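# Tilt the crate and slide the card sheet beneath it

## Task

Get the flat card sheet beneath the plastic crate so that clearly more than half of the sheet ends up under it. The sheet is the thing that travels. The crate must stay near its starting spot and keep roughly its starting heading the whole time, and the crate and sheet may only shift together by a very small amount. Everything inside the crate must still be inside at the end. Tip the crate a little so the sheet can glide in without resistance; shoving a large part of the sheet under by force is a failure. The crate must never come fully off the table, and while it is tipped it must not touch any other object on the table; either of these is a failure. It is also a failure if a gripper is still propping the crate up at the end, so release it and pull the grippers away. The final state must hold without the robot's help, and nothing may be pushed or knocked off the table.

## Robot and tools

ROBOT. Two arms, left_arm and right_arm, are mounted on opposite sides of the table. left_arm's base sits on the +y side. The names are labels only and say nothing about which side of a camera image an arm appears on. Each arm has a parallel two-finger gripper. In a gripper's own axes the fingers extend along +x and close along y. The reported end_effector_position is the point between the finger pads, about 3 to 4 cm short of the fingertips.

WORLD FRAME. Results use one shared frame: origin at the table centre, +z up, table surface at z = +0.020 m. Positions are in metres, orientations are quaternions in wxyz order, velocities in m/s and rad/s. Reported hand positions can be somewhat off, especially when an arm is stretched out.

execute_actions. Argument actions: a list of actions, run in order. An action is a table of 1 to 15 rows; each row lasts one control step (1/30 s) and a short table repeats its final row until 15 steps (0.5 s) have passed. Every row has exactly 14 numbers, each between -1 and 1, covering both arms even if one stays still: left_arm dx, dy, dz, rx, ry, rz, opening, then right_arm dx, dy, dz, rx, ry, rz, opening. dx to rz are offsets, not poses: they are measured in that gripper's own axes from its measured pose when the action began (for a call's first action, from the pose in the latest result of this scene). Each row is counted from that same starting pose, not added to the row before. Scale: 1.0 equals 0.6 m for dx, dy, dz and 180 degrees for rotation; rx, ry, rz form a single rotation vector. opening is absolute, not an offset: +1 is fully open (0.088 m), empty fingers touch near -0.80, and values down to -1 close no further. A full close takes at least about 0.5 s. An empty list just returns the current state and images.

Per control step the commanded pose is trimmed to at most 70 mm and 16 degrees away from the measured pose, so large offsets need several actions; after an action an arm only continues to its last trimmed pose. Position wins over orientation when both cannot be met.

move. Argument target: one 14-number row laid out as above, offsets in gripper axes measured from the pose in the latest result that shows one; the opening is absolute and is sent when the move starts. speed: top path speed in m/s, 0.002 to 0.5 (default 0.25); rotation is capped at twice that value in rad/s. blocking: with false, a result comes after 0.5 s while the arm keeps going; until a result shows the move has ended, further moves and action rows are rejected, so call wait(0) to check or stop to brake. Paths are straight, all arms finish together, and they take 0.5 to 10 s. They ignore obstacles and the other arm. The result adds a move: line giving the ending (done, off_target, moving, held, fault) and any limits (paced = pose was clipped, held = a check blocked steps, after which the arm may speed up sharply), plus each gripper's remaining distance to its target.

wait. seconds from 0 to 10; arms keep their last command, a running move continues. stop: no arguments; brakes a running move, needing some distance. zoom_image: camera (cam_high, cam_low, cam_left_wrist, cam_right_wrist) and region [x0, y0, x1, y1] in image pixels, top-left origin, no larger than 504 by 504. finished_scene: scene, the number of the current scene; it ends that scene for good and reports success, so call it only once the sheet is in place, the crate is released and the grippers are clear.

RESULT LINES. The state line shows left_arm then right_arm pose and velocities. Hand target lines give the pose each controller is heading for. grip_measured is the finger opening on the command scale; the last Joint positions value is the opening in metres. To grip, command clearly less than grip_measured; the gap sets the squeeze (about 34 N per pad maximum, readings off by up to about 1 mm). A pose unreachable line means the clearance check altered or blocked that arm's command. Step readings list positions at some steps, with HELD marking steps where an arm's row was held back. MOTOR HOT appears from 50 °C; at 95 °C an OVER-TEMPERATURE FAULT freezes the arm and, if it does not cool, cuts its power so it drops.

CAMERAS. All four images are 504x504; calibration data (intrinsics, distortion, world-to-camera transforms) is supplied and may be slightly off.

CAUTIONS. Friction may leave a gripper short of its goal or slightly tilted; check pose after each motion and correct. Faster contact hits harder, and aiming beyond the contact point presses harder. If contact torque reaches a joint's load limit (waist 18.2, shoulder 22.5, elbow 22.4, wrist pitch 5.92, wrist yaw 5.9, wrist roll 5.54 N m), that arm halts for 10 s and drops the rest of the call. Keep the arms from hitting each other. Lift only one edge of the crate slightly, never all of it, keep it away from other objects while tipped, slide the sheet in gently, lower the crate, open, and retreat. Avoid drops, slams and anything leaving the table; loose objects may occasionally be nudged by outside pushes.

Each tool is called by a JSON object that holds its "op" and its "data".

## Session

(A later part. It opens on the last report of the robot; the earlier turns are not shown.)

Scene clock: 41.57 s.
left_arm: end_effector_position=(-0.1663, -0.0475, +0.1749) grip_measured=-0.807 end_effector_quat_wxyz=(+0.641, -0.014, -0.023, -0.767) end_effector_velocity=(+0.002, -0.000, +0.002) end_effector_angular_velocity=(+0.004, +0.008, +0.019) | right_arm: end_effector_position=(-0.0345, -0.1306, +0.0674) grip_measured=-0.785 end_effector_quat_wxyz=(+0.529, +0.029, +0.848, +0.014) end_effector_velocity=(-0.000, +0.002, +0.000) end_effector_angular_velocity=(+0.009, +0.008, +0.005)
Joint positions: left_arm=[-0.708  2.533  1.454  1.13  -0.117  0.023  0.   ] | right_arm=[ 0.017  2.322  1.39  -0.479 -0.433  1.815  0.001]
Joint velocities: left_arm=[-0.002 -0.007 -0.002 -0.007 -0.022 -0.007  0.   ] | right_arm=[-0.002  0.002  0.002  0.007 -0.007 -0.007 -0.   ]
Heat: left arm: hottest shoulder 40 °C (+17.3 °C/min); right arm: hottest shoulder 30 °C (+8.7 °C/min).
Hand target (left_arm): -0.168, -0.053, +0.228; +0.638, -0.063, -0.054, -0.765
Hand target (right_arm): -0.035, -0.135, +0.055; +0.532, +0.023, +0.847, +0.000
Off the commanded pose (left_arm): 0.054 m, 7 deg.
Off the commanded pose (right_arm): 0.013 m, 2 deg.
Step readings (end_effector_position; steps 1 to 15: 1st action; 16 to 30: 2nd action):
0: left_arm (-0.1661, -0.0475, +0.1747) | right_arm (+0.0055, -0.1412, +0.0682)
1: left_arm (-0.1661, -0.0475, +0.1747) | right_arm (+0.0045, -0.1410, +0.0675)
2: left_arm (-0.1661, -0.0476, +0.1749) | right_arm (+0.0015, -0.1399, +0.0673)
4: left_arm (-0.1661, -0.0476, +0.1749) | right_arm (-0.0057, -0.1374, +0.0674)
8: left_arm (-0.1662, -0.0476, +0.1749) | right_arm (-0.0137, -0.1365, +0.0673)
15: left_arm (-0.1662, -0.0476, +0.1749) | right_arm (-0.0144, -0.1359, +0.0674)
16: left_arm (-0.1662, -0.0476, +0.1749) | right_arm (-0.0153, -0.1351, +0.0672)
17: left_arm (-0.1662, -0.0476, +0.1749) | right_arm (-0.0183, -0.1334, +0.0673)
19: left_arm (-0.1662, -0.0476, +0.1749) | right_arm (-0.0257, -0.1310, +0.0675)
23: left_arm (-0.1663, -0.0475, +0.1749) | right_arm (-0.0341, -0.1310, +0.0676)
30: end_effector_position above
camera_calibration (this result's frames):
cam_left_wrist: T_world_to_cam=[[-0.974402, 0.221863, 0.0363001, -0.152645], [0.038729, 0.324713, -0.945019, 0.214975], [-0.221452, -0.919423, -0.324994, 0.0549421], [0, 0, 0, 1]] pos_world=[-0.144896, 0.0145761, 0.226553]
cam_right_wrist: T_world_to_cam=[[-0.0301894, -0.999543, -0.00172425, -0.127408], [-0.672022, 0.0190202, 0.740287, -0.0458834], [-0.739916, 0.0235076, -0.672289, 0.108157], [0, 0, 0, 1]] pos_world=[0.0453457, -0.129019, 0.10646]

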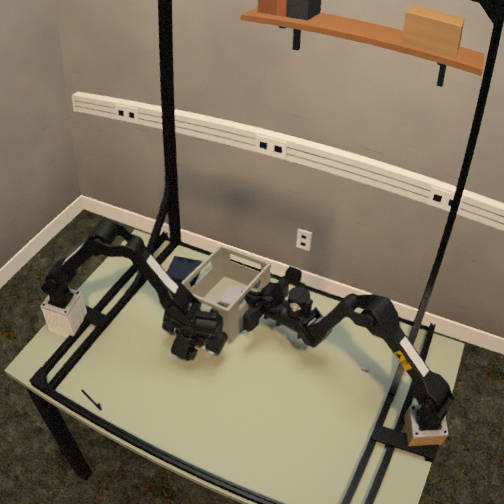

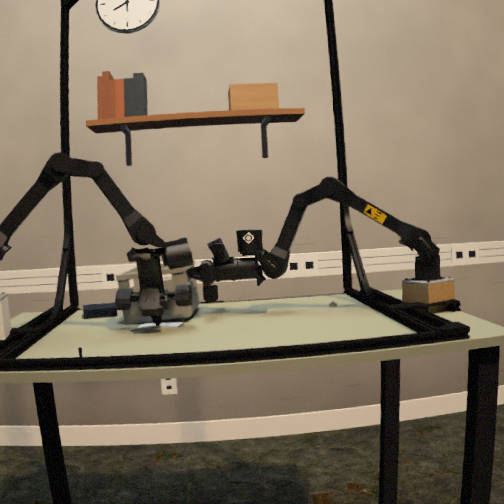

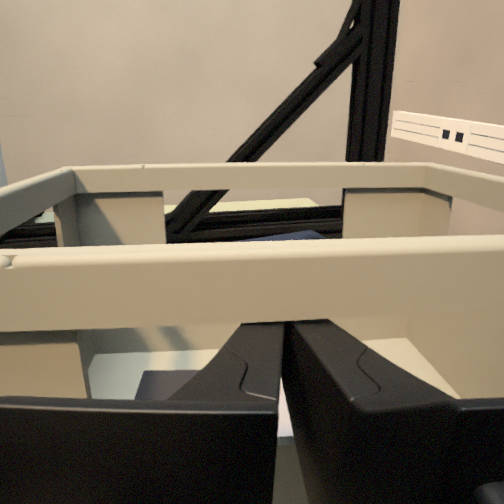

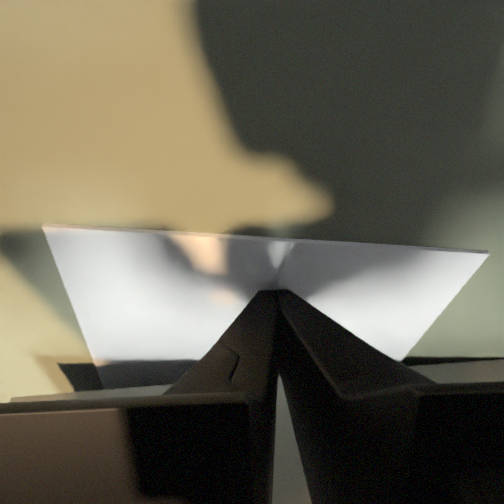

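{"op": "execute_actions", "data": {"actions": [[[0.018,0,0.089,-0.005,-0.037,0,-1,0.03,-0.004,-0.015,0,0.01,-0.008,-1]],[[0.018,0,0.089,-0.005,-0.037,0,-1,-0.06,0,0,0,0,0,-1]],[[0.018,0,0.089,-0.005,-0.037,0,-1,-0.06,0,0.05,0,0,0,-1]]]}}

Scene clock: 44.97 s.
left_arm: end_effector_position=(-0.1663, -0.0476, +0.1753) grip_measured=-0.807 end_effector_quat_wxyz=(+0.640, -0.014, -0.023, -0.768) end_effector_velocity=(-0.003, +0.001, -0.001) end_effector_angular_velocity=(+0.008, +0.005, -0.000) | right_arm: end_effector_position=(+0.0119, -0.1350, +0.1054) grip_measured=-0.785 end_effector_quat_wxyz=(+0.516, +0.023, +0.856, +0.004) end_effector_velocity=(+0.000, -0.002, +0.001) end_effector_angular_velocity=(-0.004, +0.007, +0.005)
Joint positions: left_arm=[-0.708  2.533  1.454  1.13  -0.116  0.022  0.   ] | right_arm=[-0.107  2.232  1.403 -0.66  -0.481  1.681  0.001]
Joint velocities: left_arm=[-0.007 -0.002 -0.002 -0.007 -0.007 -0.007  0.   ] | right_arm=[-0.002 -0.002 -0.002 -0.007 -0.007 -0.007  0.   ]
Heat: left arm: hottest shoulder 42 °C (+18.7 °C/min); right arm: hottest shoulder 30 °C (+8.0 °C/min).
Hand target (left_arm): -0.168, -0.053, +0.228; +0.638, -0.064, -0.054, -0.766
Hand target (right_arm): +0.011, -0.134, +0.111; +0.515, +0.023, +0.857, +0.013
Off the commanded pose (left_arm): 0.054 m, 7 deg.
Off the commanded pose (right_arm): 0.006 m, 1 deg.
Step readings (end_effector_position; steps 1 to 15: 1st action; 16 to 30: 2nd action; 31 to 45: 3rd action):
0: left_arm (-0.1663, -0.0475, +0.1751) | right_arm (-0.0347, -0.1305, +0.0675)
1: left_arm (-0.1663, -0.0475, +0.1751) | right_arm (-0.0357, -0.1300, +0.0675)
2: left_arm (-0.1663, -0.0475, +0.1751) | right_arm (-0.0384, -0.1289, +0.0676)
4: left_arm (-0.1663, -0.0475, +0.1751) | right_arm (-0.0437, -0.1278, +0.0676)
8: left_arm (-0.1664, -0.0475, +0.1751) | right_arm (-0.0497, -0.1282, +0.0676)
15: left_arm (-0.1661, -0.0476, +0.1751) | right_arm (-0.0503, -0.1282, +0.0675)
16: left_arm (-0.1661, -0.0476, +0.1751) | right_arm (-0.0497, -0.1291, +0.0696)
17: left_arm (-0.1661, -0.0476, +0.1751) | right_arm (-0.0468, -0.1324, +0.0719)
19: left_arm (-0.1662, -0.0476, +0.1751) | right_arm (-0.0406, -0.1341, +0.0778)
23: left_arm (-0.1662, -0.0476, +0.1753) | right_arm (-0.0331, -0.1307, +0.0909)
30: left_arm (-0.1662, -0.0476, +0.1753) | right_arm (-0.0326, -0.1317, +0.0938)
31: left_arm (-0.1662, -0.0476, +0.1753) | right_arm (-0.0314, -0.1330, +0.0953)
32: left_arm (-0.1662, -0.0476, +0.1753) | right_arm (-0.0254, -0.1353, +0.0970)
34: left_arm (-0.1662, -0.0476, +0.1753) | right_arm (-0.0087, -0.1348, +0.1005)
38: left_arm (-0.1663, -0.0476, +0.1753) | right_arm (+0.0123, -0.1328, +0.1053)
45: end_effector_position above
camera_calibration (this result's frames):
cam_left_wrist: T_world_to_cam=[[-0.974124, 0.22302, 0.036658, -0.152618], [0.0386111, 0.324022, -0.945261, 0.215354], [-0.22269, -0.919387, -0.324248, 0.0546381], [0, 0, 0, 1]] pos_world=[-0.144817, 0.014491, 0.226877]
cam_right_wrist: T_world_to_cam=[[-0.0288373, -0.99937, 0.0206908, -0.132645], [-0.648795, 0.03446, 0.760183, -0.0430099], [-0.760417, 0.00849752, -0.64938, 0.163959], [0, 0, 0, 1]] pos_world=[0.0929478, -0.132473, 0.141912]

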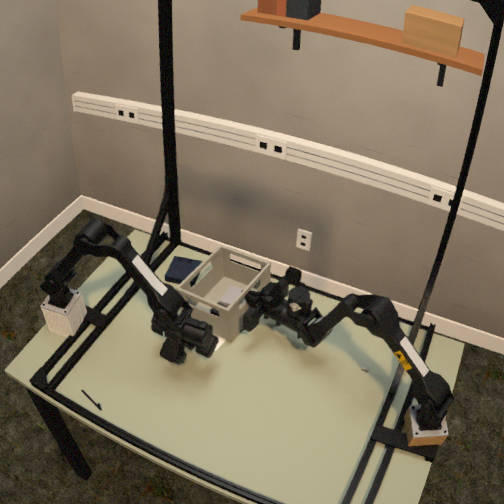

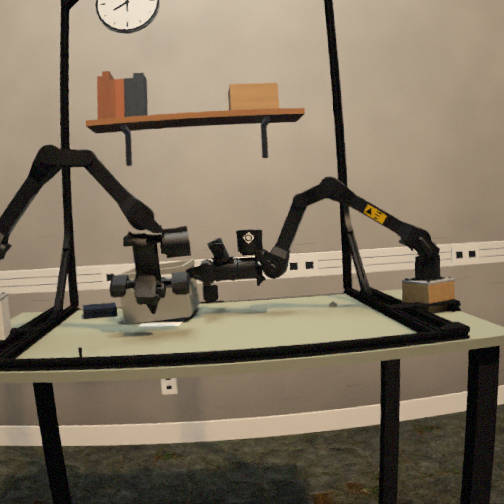

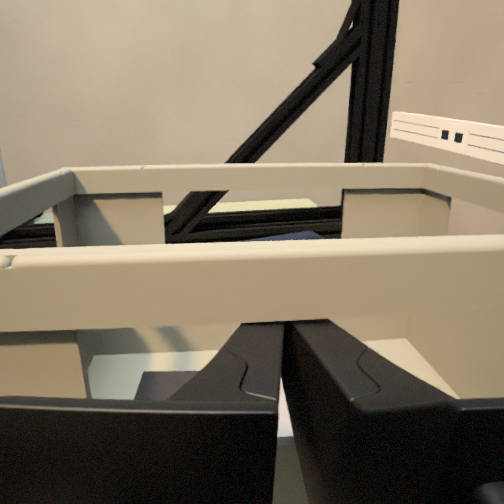

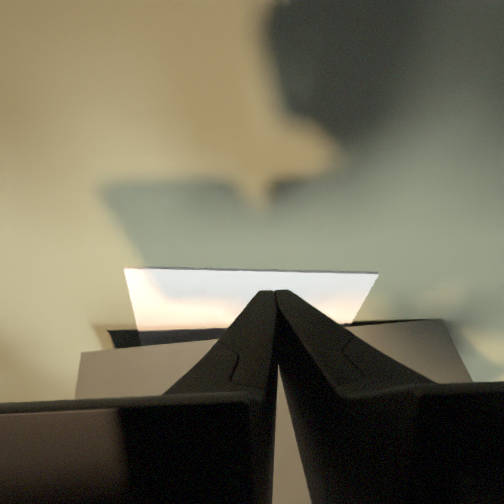

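{"op": "execute_actions", "data": {"actions": [[[0.018,0,0.088,-0.005,-0.037,0,-1,0.082,0,-0.048,0,0,0,-1]],[[0.018,0,0.089,-0.005,-0.037,0,-1,0.036,-0.006,0.019,0,0,-0.008,-1]],[[0.018,0,0.089,-0.005,-0.037,0,-1,0.018,-0.006,0.01,0,0,-0.008,-1]],[[0.018,0,0.089,-0.005,-0.037,0,-1,0.03,-0.004,-0.013,0,0,-0.008,-1]],[[0.012,0,0.078,-0.005,-0.033,0,-1,-0.06,0,0,0,0,0,-1]],[[0.008,0,0.065,-0.005,-0.03,0,-1,-0.06,0,0.05,0,0,0,-1]],[[0.004,0,0.055,-0.005,-0.028,0,-1,0,0,0,0,0,0,-1]]]}}

Scene clock: 55.13 s.
left_arm: end_effector_position=(-0.1664, -0.0450, +0.1776) grip_measured=-0.807 end_effector_quat_wxyz=(+0.638, -0.023, -0.026, -0.769) end_effector_velocity=(+0.002, -0.000, -0.004) end_effector_angular_velocity=(+0.023, +0.002, +0.019) | right_arm: end_effector_position=(+0.0083, -0.1363, +0.1031) grip_measured=-0.785 end_effector_quat_wxyz=(+0.510, +0.009, +0.860, +0.002) end_effector_velocity=(+0.000, -0.002, +0.001) end_effector_angular_velocity=(-0.004, +0.007, +0.004)
Joint positions: left_arm=[-0.708  2.531  1.441  1.16  -0.11   0.019  0.   ] | right_arm=[-0.104  2.252  1.425 -0.687 -0.499  1.661  0.001]
Joint velocities: left_arm=[-0.002 -0.002 -0.002 -0.022 -0.022 -0.007  0.   ] | right_arm=[-0.002 -0.002 -0.002 -0.007 -0.007 -0.007 -0.   ]
Heat: left arm: hottest shoulder 48 °C (+21.8 °C/min); right arm: hottest shoulder 33 °C (+9.8 °C/min).
Hand target (left_arm): -0.167, -0.047, +0.211; +0.636, -0.058, -0.047, -0.768
Hand target (right_arm): +0.008, -0.136, +0.103; +0.509, +0.010, +0.860, +0.002
Off the commanded pose (left_arm): 0.034 m, 5 deg.
Off the commanded pose (right_arm): 0.000 m, 0 deg.
Step readings (end_effector_position; steps 1 to 15: 1st action; 16 to 30: 2nd action; 31 to 45: 3rd action; 46 to 60: 4th action; 61 to 75: 5th action; 76 to 90: 6th action; 91 to 105: 7th action):
0: left_arm (-0.1664, -0.0478, +0.1761) | right_arm (+0.0119, -0.1351, +0.1059)
1: left_arm (-0.1664, -0.0478, +0.1761) | right_arm (+0.0100, -0.1327, +0.1046)
2: left_arm (-0.1665, -0.0478, +0.1761) | right_arm (+0.0029, -0.1286, +0.1031)
4: left_arm (-0.1665, -0.0478, +0.1761) | right_arm (-0.0164, -0.1273, +0.0991)
8: left_arm (-0.1665, -0.0478, +0.1761) | right_arm (-0.0393, -0.1325, +0.0888)
15: left_arm (-0.1665, -0.0478, +0.1761) | right_arm (-0.0379, -0.1311, +0.0841)
16: left_arm (-0.1665, -0.0478, +0.1761) | right_arm (-0.0380, -0.1306, +0.0827)
17: left_arm (-0.1666, -0.0478, +0.1761) | right_arm (-0.0382, -0.1293, +0.0811)
19: left_arm (-0.1666, -0.0478, +0.1761) | right_arm (-0.0384, -0.1296, +0.0764)
23: left_arm (-0.1666, -0.0478, +0.1761) | right_arm (-0.0382, -0.1321, +0.0682)
30: left_arm (-0.1666, -0.0478, +0.1761) | right_arm (-0.0384, -0.1317, +0.0680)
31: left_arm (-0.1666, -0.0478, +0.1761) | right_arm (-0.0384, -0.1318, +0.0675)
32: left_arm (-0.1666, -0.0478, +0.1761) | right_arm (-0.0387, -0.1318, +0.0674)
34: left_arm (-0.1666, -0.0478, +0.1761) | right_arm (-0.0390, -0.1316, +0.0672)
38: left_arm (-0.1667, -0.0477, +0.1761) | right_arm (-0.0393, -0.1313, +0.0673)
45: left_arm (-0.1667, -0.0477, +0.1761) | right_arm (-0.0394, -0.1314, +0.0671)
46: left_arm (-0.1667, -0.0477, +0.1761) | right_arm (-0.0400, -0.1308, +0.0671)
47: left_arm (-0.1667, -0.0477, +0.1761) | right_arm (-0.0418, -0.1300, +0.0672)
49: left_arm (-0.1667, -0.0477, +0.1761) | right_arm (-0.0477, -0.1290, +0.0673)
53: left_arm (-0.1667, -0.0477, +0.1761) | right_arm (-0.0546, -0.1297, +0.0674)
60: left_arm (-0.1667, -0.0477, +0.1761) | right_arm (-0.0550, -0.1296, +0.0674)
61: left_arm (-0.1667, -0.0477, +0.1761) | right_arm (-0.0542, -0.1306, +0.0692)
62: left_arm (-0.1667, -0.0477, +0.1761) | right_arm (-0.0514, -0.1339, +0.0714)
64: left_arm (-0.1667, -0.0477, +0.1761) | right_arm (-0.0448, -0.1354, +0.0772)
68: left_arm (-0.1667, -0.0477, +0.1762) | right_arm (-0.0372, -0.1319, +0.0900)
75: left_arm (-0.1667, -0.0477, +0.1762) | right_arm (-0.0366, -0.1330, +0.0929)
76: left_arm (-0.1668, -0.0477, +0.1765) | right_arm (-0.0349, -0.1346, +0.0943)
77: left_arm (-0.1669, -0.0476, +0.1769) | right_arm (-0.0288, -0.1367, +0.0960)
79: left_arm (-0.1670, -0.0476, +0.1773) | right_arm (-0.0120, -0.1355, +0.0992)
83: left_arm (-0.1670, -0.0475, +0.1779) | right_arm (+0.0087, -0.1340, +0.1031)
90: left_arm (-0.1670, -0.0475, +0.1781) | right_arm (+0.0083, -0.1362, +0.1031)
91: left_arm (-0.1670, -0.0473, +0.1781) | right_arm (+0.0083, -0.1364, +0.1030)
92: left_arm (-0.1669, -0.0467, +0.1783) | right_arm (+0.0083, -0.1364, +0.1030)
94: left_arm (-0.1667, -0.0459, +0.1781) | right_arm (+0.0083, -0.1363, +0.1031)
98: left_arm (-0.1665, -0.0453, +0.1776) | right_arm (+0.0083, -0.1363, +0.1031)
105: end_effector_position above
camera_calibration (this result's frames):
cam_left_wrist: T_world_to_cam=[[-0.972373, 0.22981, 0.0409546, -0.153602], [0.0326669, 0.307685, -0.950927, 0.21597], [-0.231134, -0.923318, -0.306692, 0.0530677], [0, 0, 0, 1]] pos_world=[-0.144148, 0.0178468, 0.227938]
cam_right_wrist: T_world_to_cam=[[-0.00662287, -0.999242, 0.0383528, -0.135998], [-0.637883, 0.0337586, 0.769393, -0.0446932], [-0.770105, -0.019369, -0.637623, 0.154743], [0, 0, 0, 1]] pos_world=[0.0897584, -0.131389, 0.13827]

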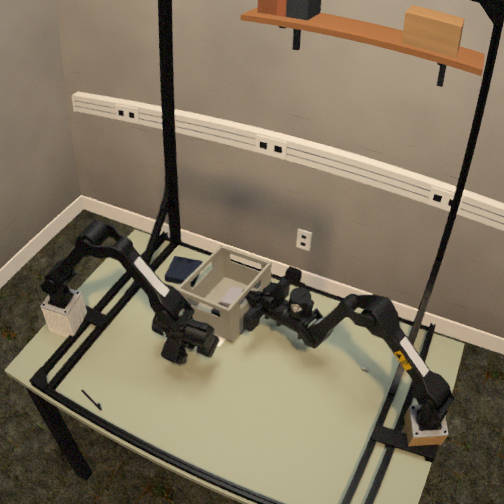

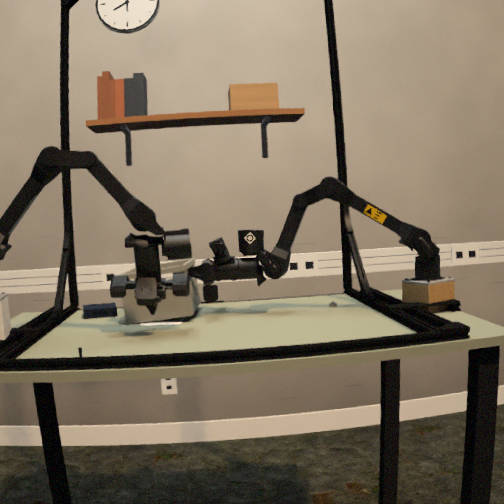

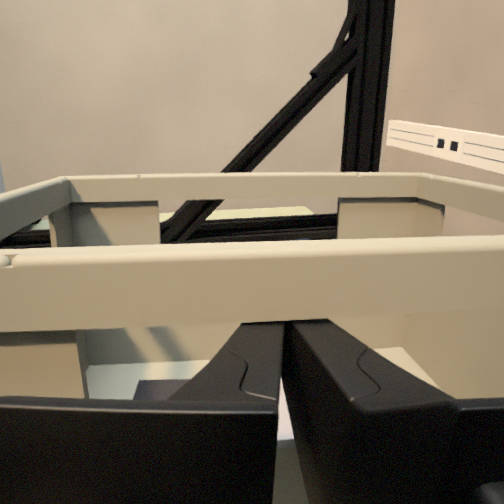

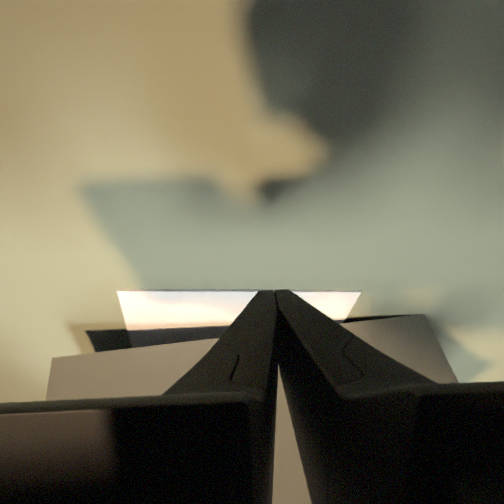

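{"op": "execute_actions", "data": {"actions": [[[0.006,0,0.042,0,-0.018,0,-1,0,0,0,0,0,0,-1]],[[0.006,0,0.039,0,-0.018,0,-1,0,0,0,0,0,0,-1]],[[0.006,0,0.036,0,-0.018,0,-1,0,0,0,0,0,0,-1]],[[0.004,0,0.03,0,-0.016,0,-1,0,0,0,0,0,0,-1]]]}}

Scene clock: 59.70 s.
left_arm: end_effector_position=(-0.1656, -0.0414, +0.1704) grip_measured=-0.807 end_effector_quat_wxyz=(+0.637, -0.017, -0.022, -0.770) end_effector_velocity=(-0.000, +0.001, -0.003) end_effector_angular_velocity=(+0.010, -0.010, +0.005) | right_arm: end_effector_position=(+0.0083, -0.1363, +0.1032) grip_measured=-0.785 end_effector_quat_wxyz=(+0.509, +0.010, +0.860, +0.002) end_effector_velocity=(+0.002, -0.002, -0.002) end_effector_angular_velocity=(-0.008, -0.008, +0.004)
Joint positions: left_arm=[-0.708  2.533  1.421  1.165 -0.108  0.019  0.   ] | right_arm=[-0.104  2.252  1.425 -0.687 -0.499  1.661  0.001]
Joint velocities: left_arm=[-0.002 -0.002 -0.007 -0.007 -0.007  0.007  0.   ] | right_arm=[-0.002  0.002 -0.002 -0.007  0.007 -0.007 -0.   ]
Heat: left arm: hottest shoulder 49 °C (+21.1 °C/min); right arm: hottest shoulder 33 °C (+9.0 °C/min).
Hand target (left_arm): -0.166, -0.044, +0.191; +0.637, -0.037, -0.039, -0.769
Hand target (right_arm): +0.008, -0.136, +0.103; +0.509, +0.010, +0.860, +0.002
Off the commanded pose (left_arm): 0.021 m, 3 deg.
Off the commanded pose (right_arm): 0.000 m, 0 deg.
Step readings (end_effector_position; steps 1 to 15: 1st action; 16 to 30: 2nd action; 31 to 45: 3rd action; 46 to 60: 4th action):
0: left_arm (-0.1664, -0.0449, +0.1773) | right_arm (+0.0083, -0.1363, +0.1032)
1: left_arm (-0.1663, -0.0447, +0.1770) | right_arm (+0.0083, -0.1363, +0.1032)
2: left_arm (-0.1663, -0.0445, +0.1765) | right_arm (+0.0083, -0.1363, +0.1032)
4: left_arm (-0.1662, -0.0442, +0.1754) | right_arm (+0.0083, -0.1363, +0.1032)
8: left_arm (-0.1662, -0.0440, +0.1750) | right_arm (+0.0083, -0.1363, +0.1032)
15: left_arm (-0.1662, -0.0440, +0.1747) | right_arm (+0.0083, -0.1363, +0.1032)
16: left_arm (-0.1662, -0.0439, +0.1746) | right_arm (+0.0083, -0.1363, +0.1032)
17: left_arm (-0.1662, -0.0438, +0.1743) | right_arm (+0.0083, -0.1363, +0.1032)
19: left_arm (-0.1661, -0.0436, +0.1739) | right_arm (+0.0083, -0.1363, +0.1032)
23: left_arm (-0.1661, -0.0434, +0.1734) | right_arm (+0.0083, -0.1363, +0.1032)
30: left_arm (-0.1661, -0.0434, +0.1734) | right_arm (+0.0083, -0.1363, +0.1032)
31: left_arm (-0.1660, -0.0433, +0.1734) | right_arm (+0.0083, -0.1363, +0.1032)
32: left_arm (-0.1660, -0.0432, +0.1733) | right_arm (+0.0083, -0.1363, +0.1032)
34: left_arm (-0.1660, -0.0431, +0.1732) | right_arm (+0.0083, -0.1363, +0.1032)
38: left_arm (-0.1659, -0.0430, +0.1731) | right_arm (+0.0083, -0.1363, +0.1032)
45: left_arm (-0.1659, -0.0429, +0.1727) | right_arm (+0.0083, -0.1363, +0.1032)
46: left_arm (-0.1659, -0.0428, +0.1725) | right_arm (+0.0083, -0.1363, +0.1032)
47: left_arm (-0.1659, -0.0425, +0.1722) | right_arm (+0.0083, -0.1363, +0.1032)
49: left_arm (-0.1657, -0.0420, +0.1715) | right_arm (+0.0083, -0.1363, +0.1032)
53: left_arm (-0.1656, -0.0416, +0.1708) | right_arm (+0.0083, -0.1363, +0.1032)
60: end_effector_position above
camera_calibration (this result's frames):
cam_left_wrist: T_world_to_cam=[[-0.972211, 0.230688, 0.0398599, -0.15305], [0.0375677, 0.321793, -0.946064, 0.208606], [-0.231072, -0.918277, -0.321517, 0.0571257], [0, 0, 0, 1]] pos_world=[-0.143433, 0.020636, 0.221822]
cam_right_wrist: T_world_to_cam=[[-0.00662192, -0.999257, 0.0379726, -0.135916], [-0.637864, 0.0334657, 0.769422, -0.0448538], [-0.770121, -0.0191263, -0.637611, 0.154867], [0, 0, 0, 1]] pos_world=[0.0897559, -0.131352, 0.138418]

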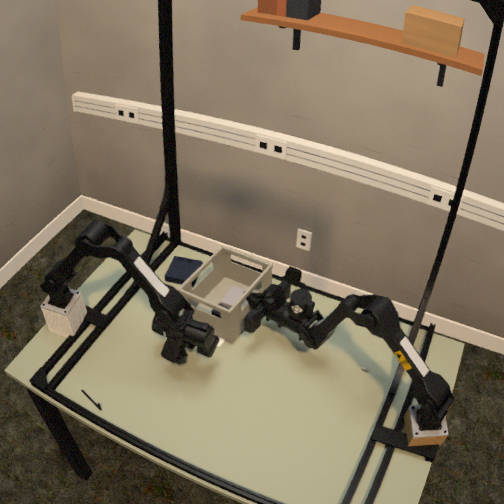

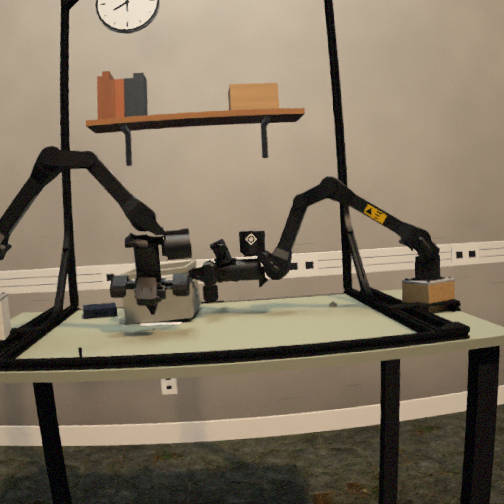

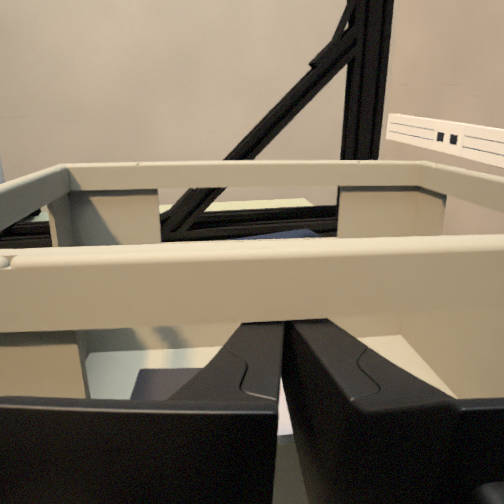

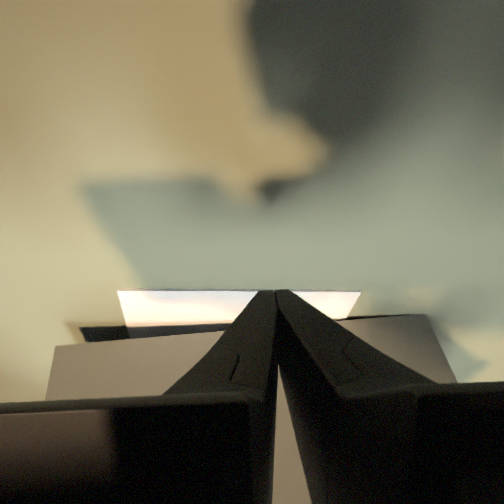

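{"op": "execute_actions", "data": {"actions": [[[0.006,0,0.023,0,-0.013,0,-1,0,0,0,0,0,0,-1]],[[0.006,0,0.022,0,-0.013,0,-1,0,0,0,0,0,0,-1]],[[0.004,0,0.016,0,-0.012,0,-1,0,0,0,0,0,0,-1]],[[0,0,0,0,0,0,-1,0,0,0,0,0,0,-1]],[[0,0,-0.018,0,0,0,-1,0,0,0,0,0,0,-1]]]}}

{"op": "move", "data": {"target": [-0.2,0,0.005,0,0,0,-1,-0.12,-0.15,0.08,0,0,0,-1], "speed": 0.1}}

Scene clock: 65.67 s.
left_arm: end_effector_position=(-0.1646, -0.0387, +0.1509) grip_measured=-0.807 end_effector_quat_wxyz=(+0.638, -0.008, -0.017, -0.770) end_effector_velocity=(-0.001, +0.001, +0.002) end_effector_angular_velocity=(-0.005, +0.010, +0.014) | right_arm: end_effector_position=(+0.0083, -0.1362, +0.1034) grip_measured=-0.785 end_effector_quat_wxyz=(+0.509, +0.010, +0.860, +0.003) end_effector_velocity=(+0.000, -0.005, +0.001) end_effector_angular_velocity=(-0.019, +0.006, +0.004)
Joint positions: left_arm=[-0.708  2.57   1.415  1.189 -0.109  0.019  0.   ] | right_arm=[-0.104  2.251  1.425 -0.687 -0.499  1.661  0.001]
Joint velocities: left_arm=[-0.007 -0.002 -0.002  0.007 -0.022 -0.007  0.   ] | right_arm=[-0.002 -0.002 -0.002 -0.022 -0.007 -0.007 -0.   ]
Heat: left arm: hottest shoulder 48 °C (+20.1 °C/min); right arm: hottest shoulder 34 °C (+9.1 °C/min).
Hand target (left_arm): -0.165, -0.040, +0.144; +0.638, -0.006, -0.015, -0.770
Hand target (right_arm): +0.008, -0.136, +0.103; +0.509, +0.010, +0.860, +0.003
Off the commanded pose (left_arm): 0.007 m, 0 deg.
Off the commanded pose (right_arm): 0.000 m, 0 deg.
Step readings (end_effector_position; steps 1 to 15: 1st action; 16 to 30: 2nd action; 31 to 45: 3rd action; 46 to 60: 4th action; 61 to 75: 5th action):
0: left_arm (-0.1655, -0.0413, +0.1701) | right_arm (+0.0083, -0.1363, +0.1032)
1: left_arm (-0.1655, -0.0413, +0.1696) | right_arm (+0.0083, -0.1363, +0.1032)
2: left_arm (-0.1655, -0.0413, +0.1694) | right_arm (+0.0083, -0.1363, +0.1032)
4: left_arm (-0.1655, -0.0413, +0.1689) | right_arm (+0.0083, -0.1363, +0.1032)
8: left_arm (-0.1655, -0.0412, +0.1676) | right_arm (+0.0083, -0.1363, +0.1032)
15: left_arm (-0.1655, -0.0412, +0.1666) | right_arm (+0.0083, -0.1363, +0.1032)
16: left_arm (-0.1655, -0.0411, +0.1660) | right_arm (+0.0083, -0.1363, +0.1032)
17: left_arm (-0.1655, -0.0411, +0.1656) | right_arm (+0.0083, -0.1363, +0.1032)
19: left_arm (-0.1655, -0.0410, +0.1646) | right_arm (+0.0083, -0.1363, +0.1032)
23: left_arm (-0.1654, -0.0409, +0.1622) | right_arm (+0.0083, -0.1363, +0.1032)
30: left_arm (-0.1654, -0.0409, +0.1620) | right_arm (+0.0083, -0.1363, +0.1032)
31: left_arm (-0.1654, -0.0408, +0.1613) | right_arm (+0.0083, -0.1363, +0.1032)
32: left_arm (-0.1654, -0.0407, +0.1608) | right_arm (+0.0083, -0.1362, +0.1034)
34: left_arm (-0.1653, -0.0405, +0.1601) | right_arm (+0.0083, -0.1362, +0.1034)
38: left_arm (-0.1653, -0.0405, +0.1597) | right_arm (+0.0083, -0.1362, +0.1034)
45: left_arm (-0.1653, -0.0404, +0.1597) | right_arm (+0.0083, -0.1362, +0.1034)
46: left_arm (-0.1652, -0.0403, +0.1589) | right_arm (+0.0083, -0.1362, +0.1034)
47: left_arm (-0.1651, -0.0400, +0.1579) | right_arm (+0.0083, -0.1362, +0.1034)
49: left_arm (-0.1649, -0.0395, +0.1560) | right_arm (+0.0083, -0.1362, +0.1034)
53: left_arm (-0.1649, -0.0395, +0.1551) | right_arm (+0.0083, -0.1362, +0.1034)
60: left_arm (-0.1649, -0.0395, +0.1550) | right_arm (+0.0083, -0.1362, +0.1034)
61: left_arm (-0.1649, -0.0393, +0.1533) | right_arm (+0.0083, -0.1362, +0.1034)
62: left_arm (-0.1648, -0.0391, +0.1527) | right_arm (+0.0083, -0.1362, +0.1034)
64: left_arm (-0.1647, -0.0389, +0.1515) | right_arm (+0.0083, -0.1362, +0.1034)
68: left_arm (-0.1646, -0.0388, +0.1511) | right_arm (+0.0083, -0.1362, +0.1034)
75: end_effector_position above
camera_calibration (this result's frames):
cam_left_wrist: T_world_to_cam=[[-0.972617, 0.229188, 0.0385931, -0.151911], [0.0428562, 0.340062, -0.939426, 0.189856], [-0.228429, -0.912048, -0.340572, 0.0571262], [0, 0, 0, 1]] pos_world=[-0.142839, 0.0223551, 0.203674]
cam_right_wrist: T_world_to_cam=[[-0.00662098, -0.999271, 0.0375924, -0.135833], [-0.637844, 0.0331728, 0.76945, -0.0450145], [-0.770137, -0.0188836, -0.637599, 0.154992], [0, 0, 0, 1]] pos_world=[0.0897535, -0.131314, 0.138565]

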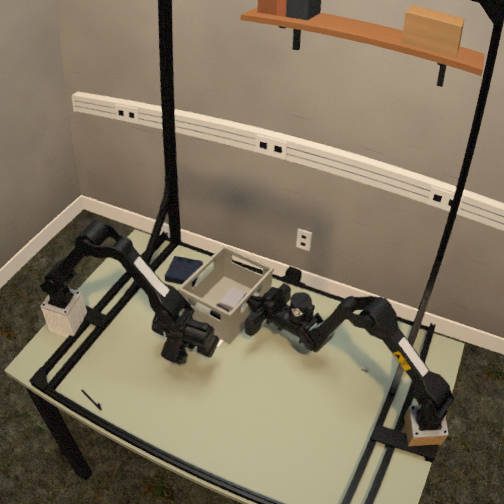

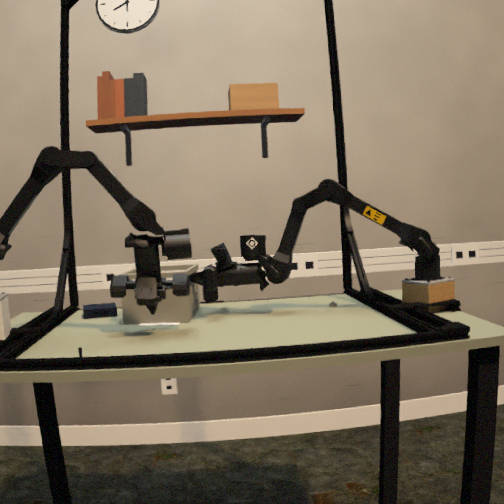

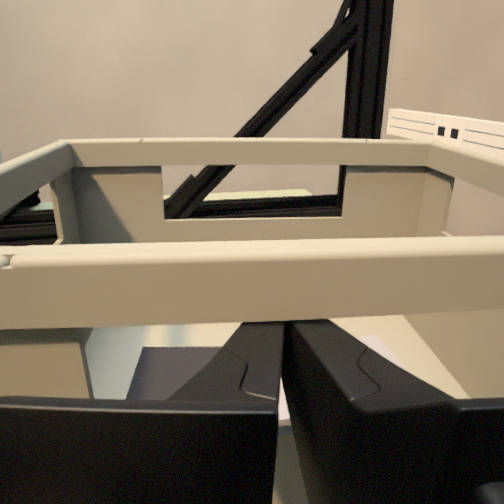

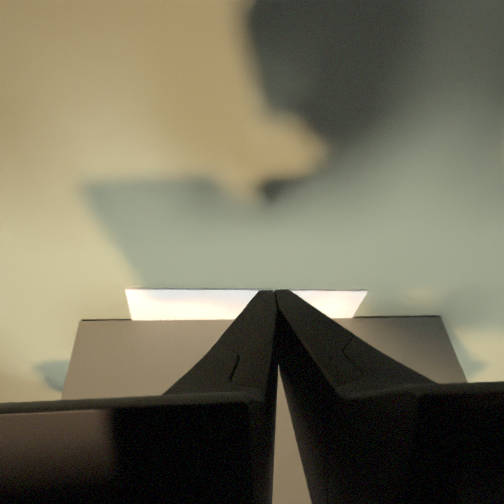

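Scene clock: 67.33 s.
left_arm: end_effector_position=(-0.1413, +0.0774, +0.1440) grip_measured=-0.807 end_effector_quat_wxyz=(+0.638, -0.003, -0.013, -0.770) end_effector_velocity=(-0.001, +0.003, +0.002) end_effector_angular_velocity=(-0.001, +0.008, -0.010) | right_arm: end_effector_position=(+0.0833, -0.2256, +0.1397) grip_measured=-0.785 end_effector_quat_wxyz=(+0.509, +0.009, +0.861, -0.001) end_effector_velocity=(-0.003, -0.006, +0.001) end_effector_angular_velocity=(-0.020, +0.026, +0.002)
Joint positions: left_arm=[-0.742  2.382  0.839  1.565 -0.144  0.019  0.   ] | right_arm=[-0.326  1.93   1.076 -0.785 -0.498  1.411  0.001]
Joint velocities: left_arm=[-0.002 -0.007 -0.012  0.007  0.007 -0.007  0.   ] | right_arm=[-0.002 -0.002 -0.007 -0.022 -0.022 -0.007 -0.   ]
Heat: left arm: hottest shoulder 48 °C (+20.2 °C/min); right arm: hottest shoulder 34 °C (+8.1 °C/min).
Hand target (left_arm): -0.142, +0.079, +0.151; +0.638, -0.008, -0.016, -0.770
Hand target (right_arm): +0.084, -0.228, +0.142; +0.510, +0.009, +0.860, +0.002
Off the commanded pose (left_arm): 0.006 m, 1 deg.
Off the commanded pose (right_arm): 0.003 m, 0 deg.
move: done
camera_calibration (this result's frames):
cam_left_wrist: T_world_to_cam=[[-0.972893, 0.228013, 0.0385821, -0.155508], [0.0451513, 0.350918, -0.935317, 0.14169], [-0.226803, -0.908222, -0.351701, 0.167543], [0, 0, 0, 1]] pos_world=[-0.119691, 0.137902, 0.19745]
cam_right_wrist: T_world_to_cam=[[-0.00927063, -0.998994, 0.0438649, -0.226601], [-0.637172, 0.0397096, 0.769698, -0.0207285], [-0.770666, -0.0208139, -0.636899, 0.2338], [0, 0, 0, 1]] pos_world=[0.164874, -0.220684, 0.174802]

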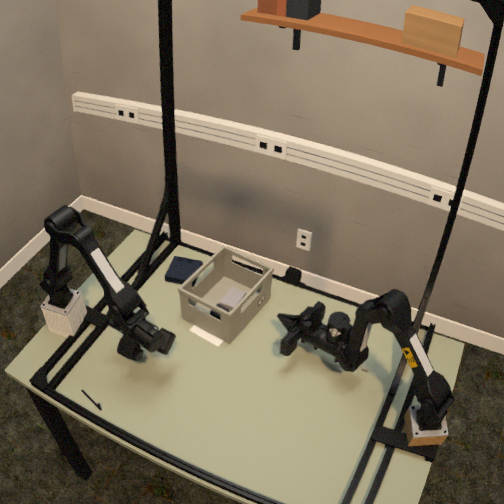

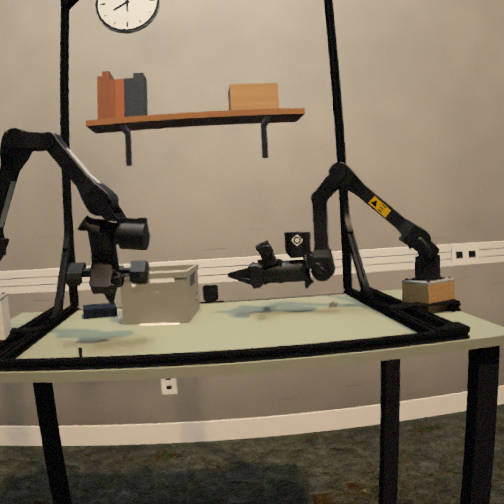

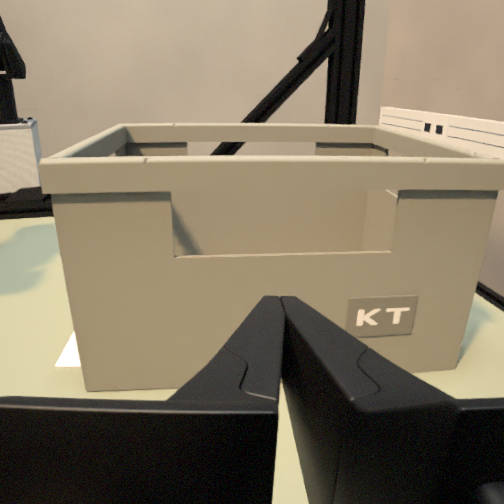

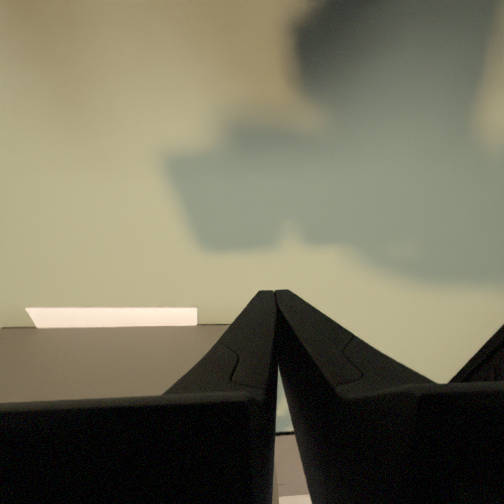

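{"op": "finished_scene", "data": {"scene": 2}}

The scene is finished: the task was done.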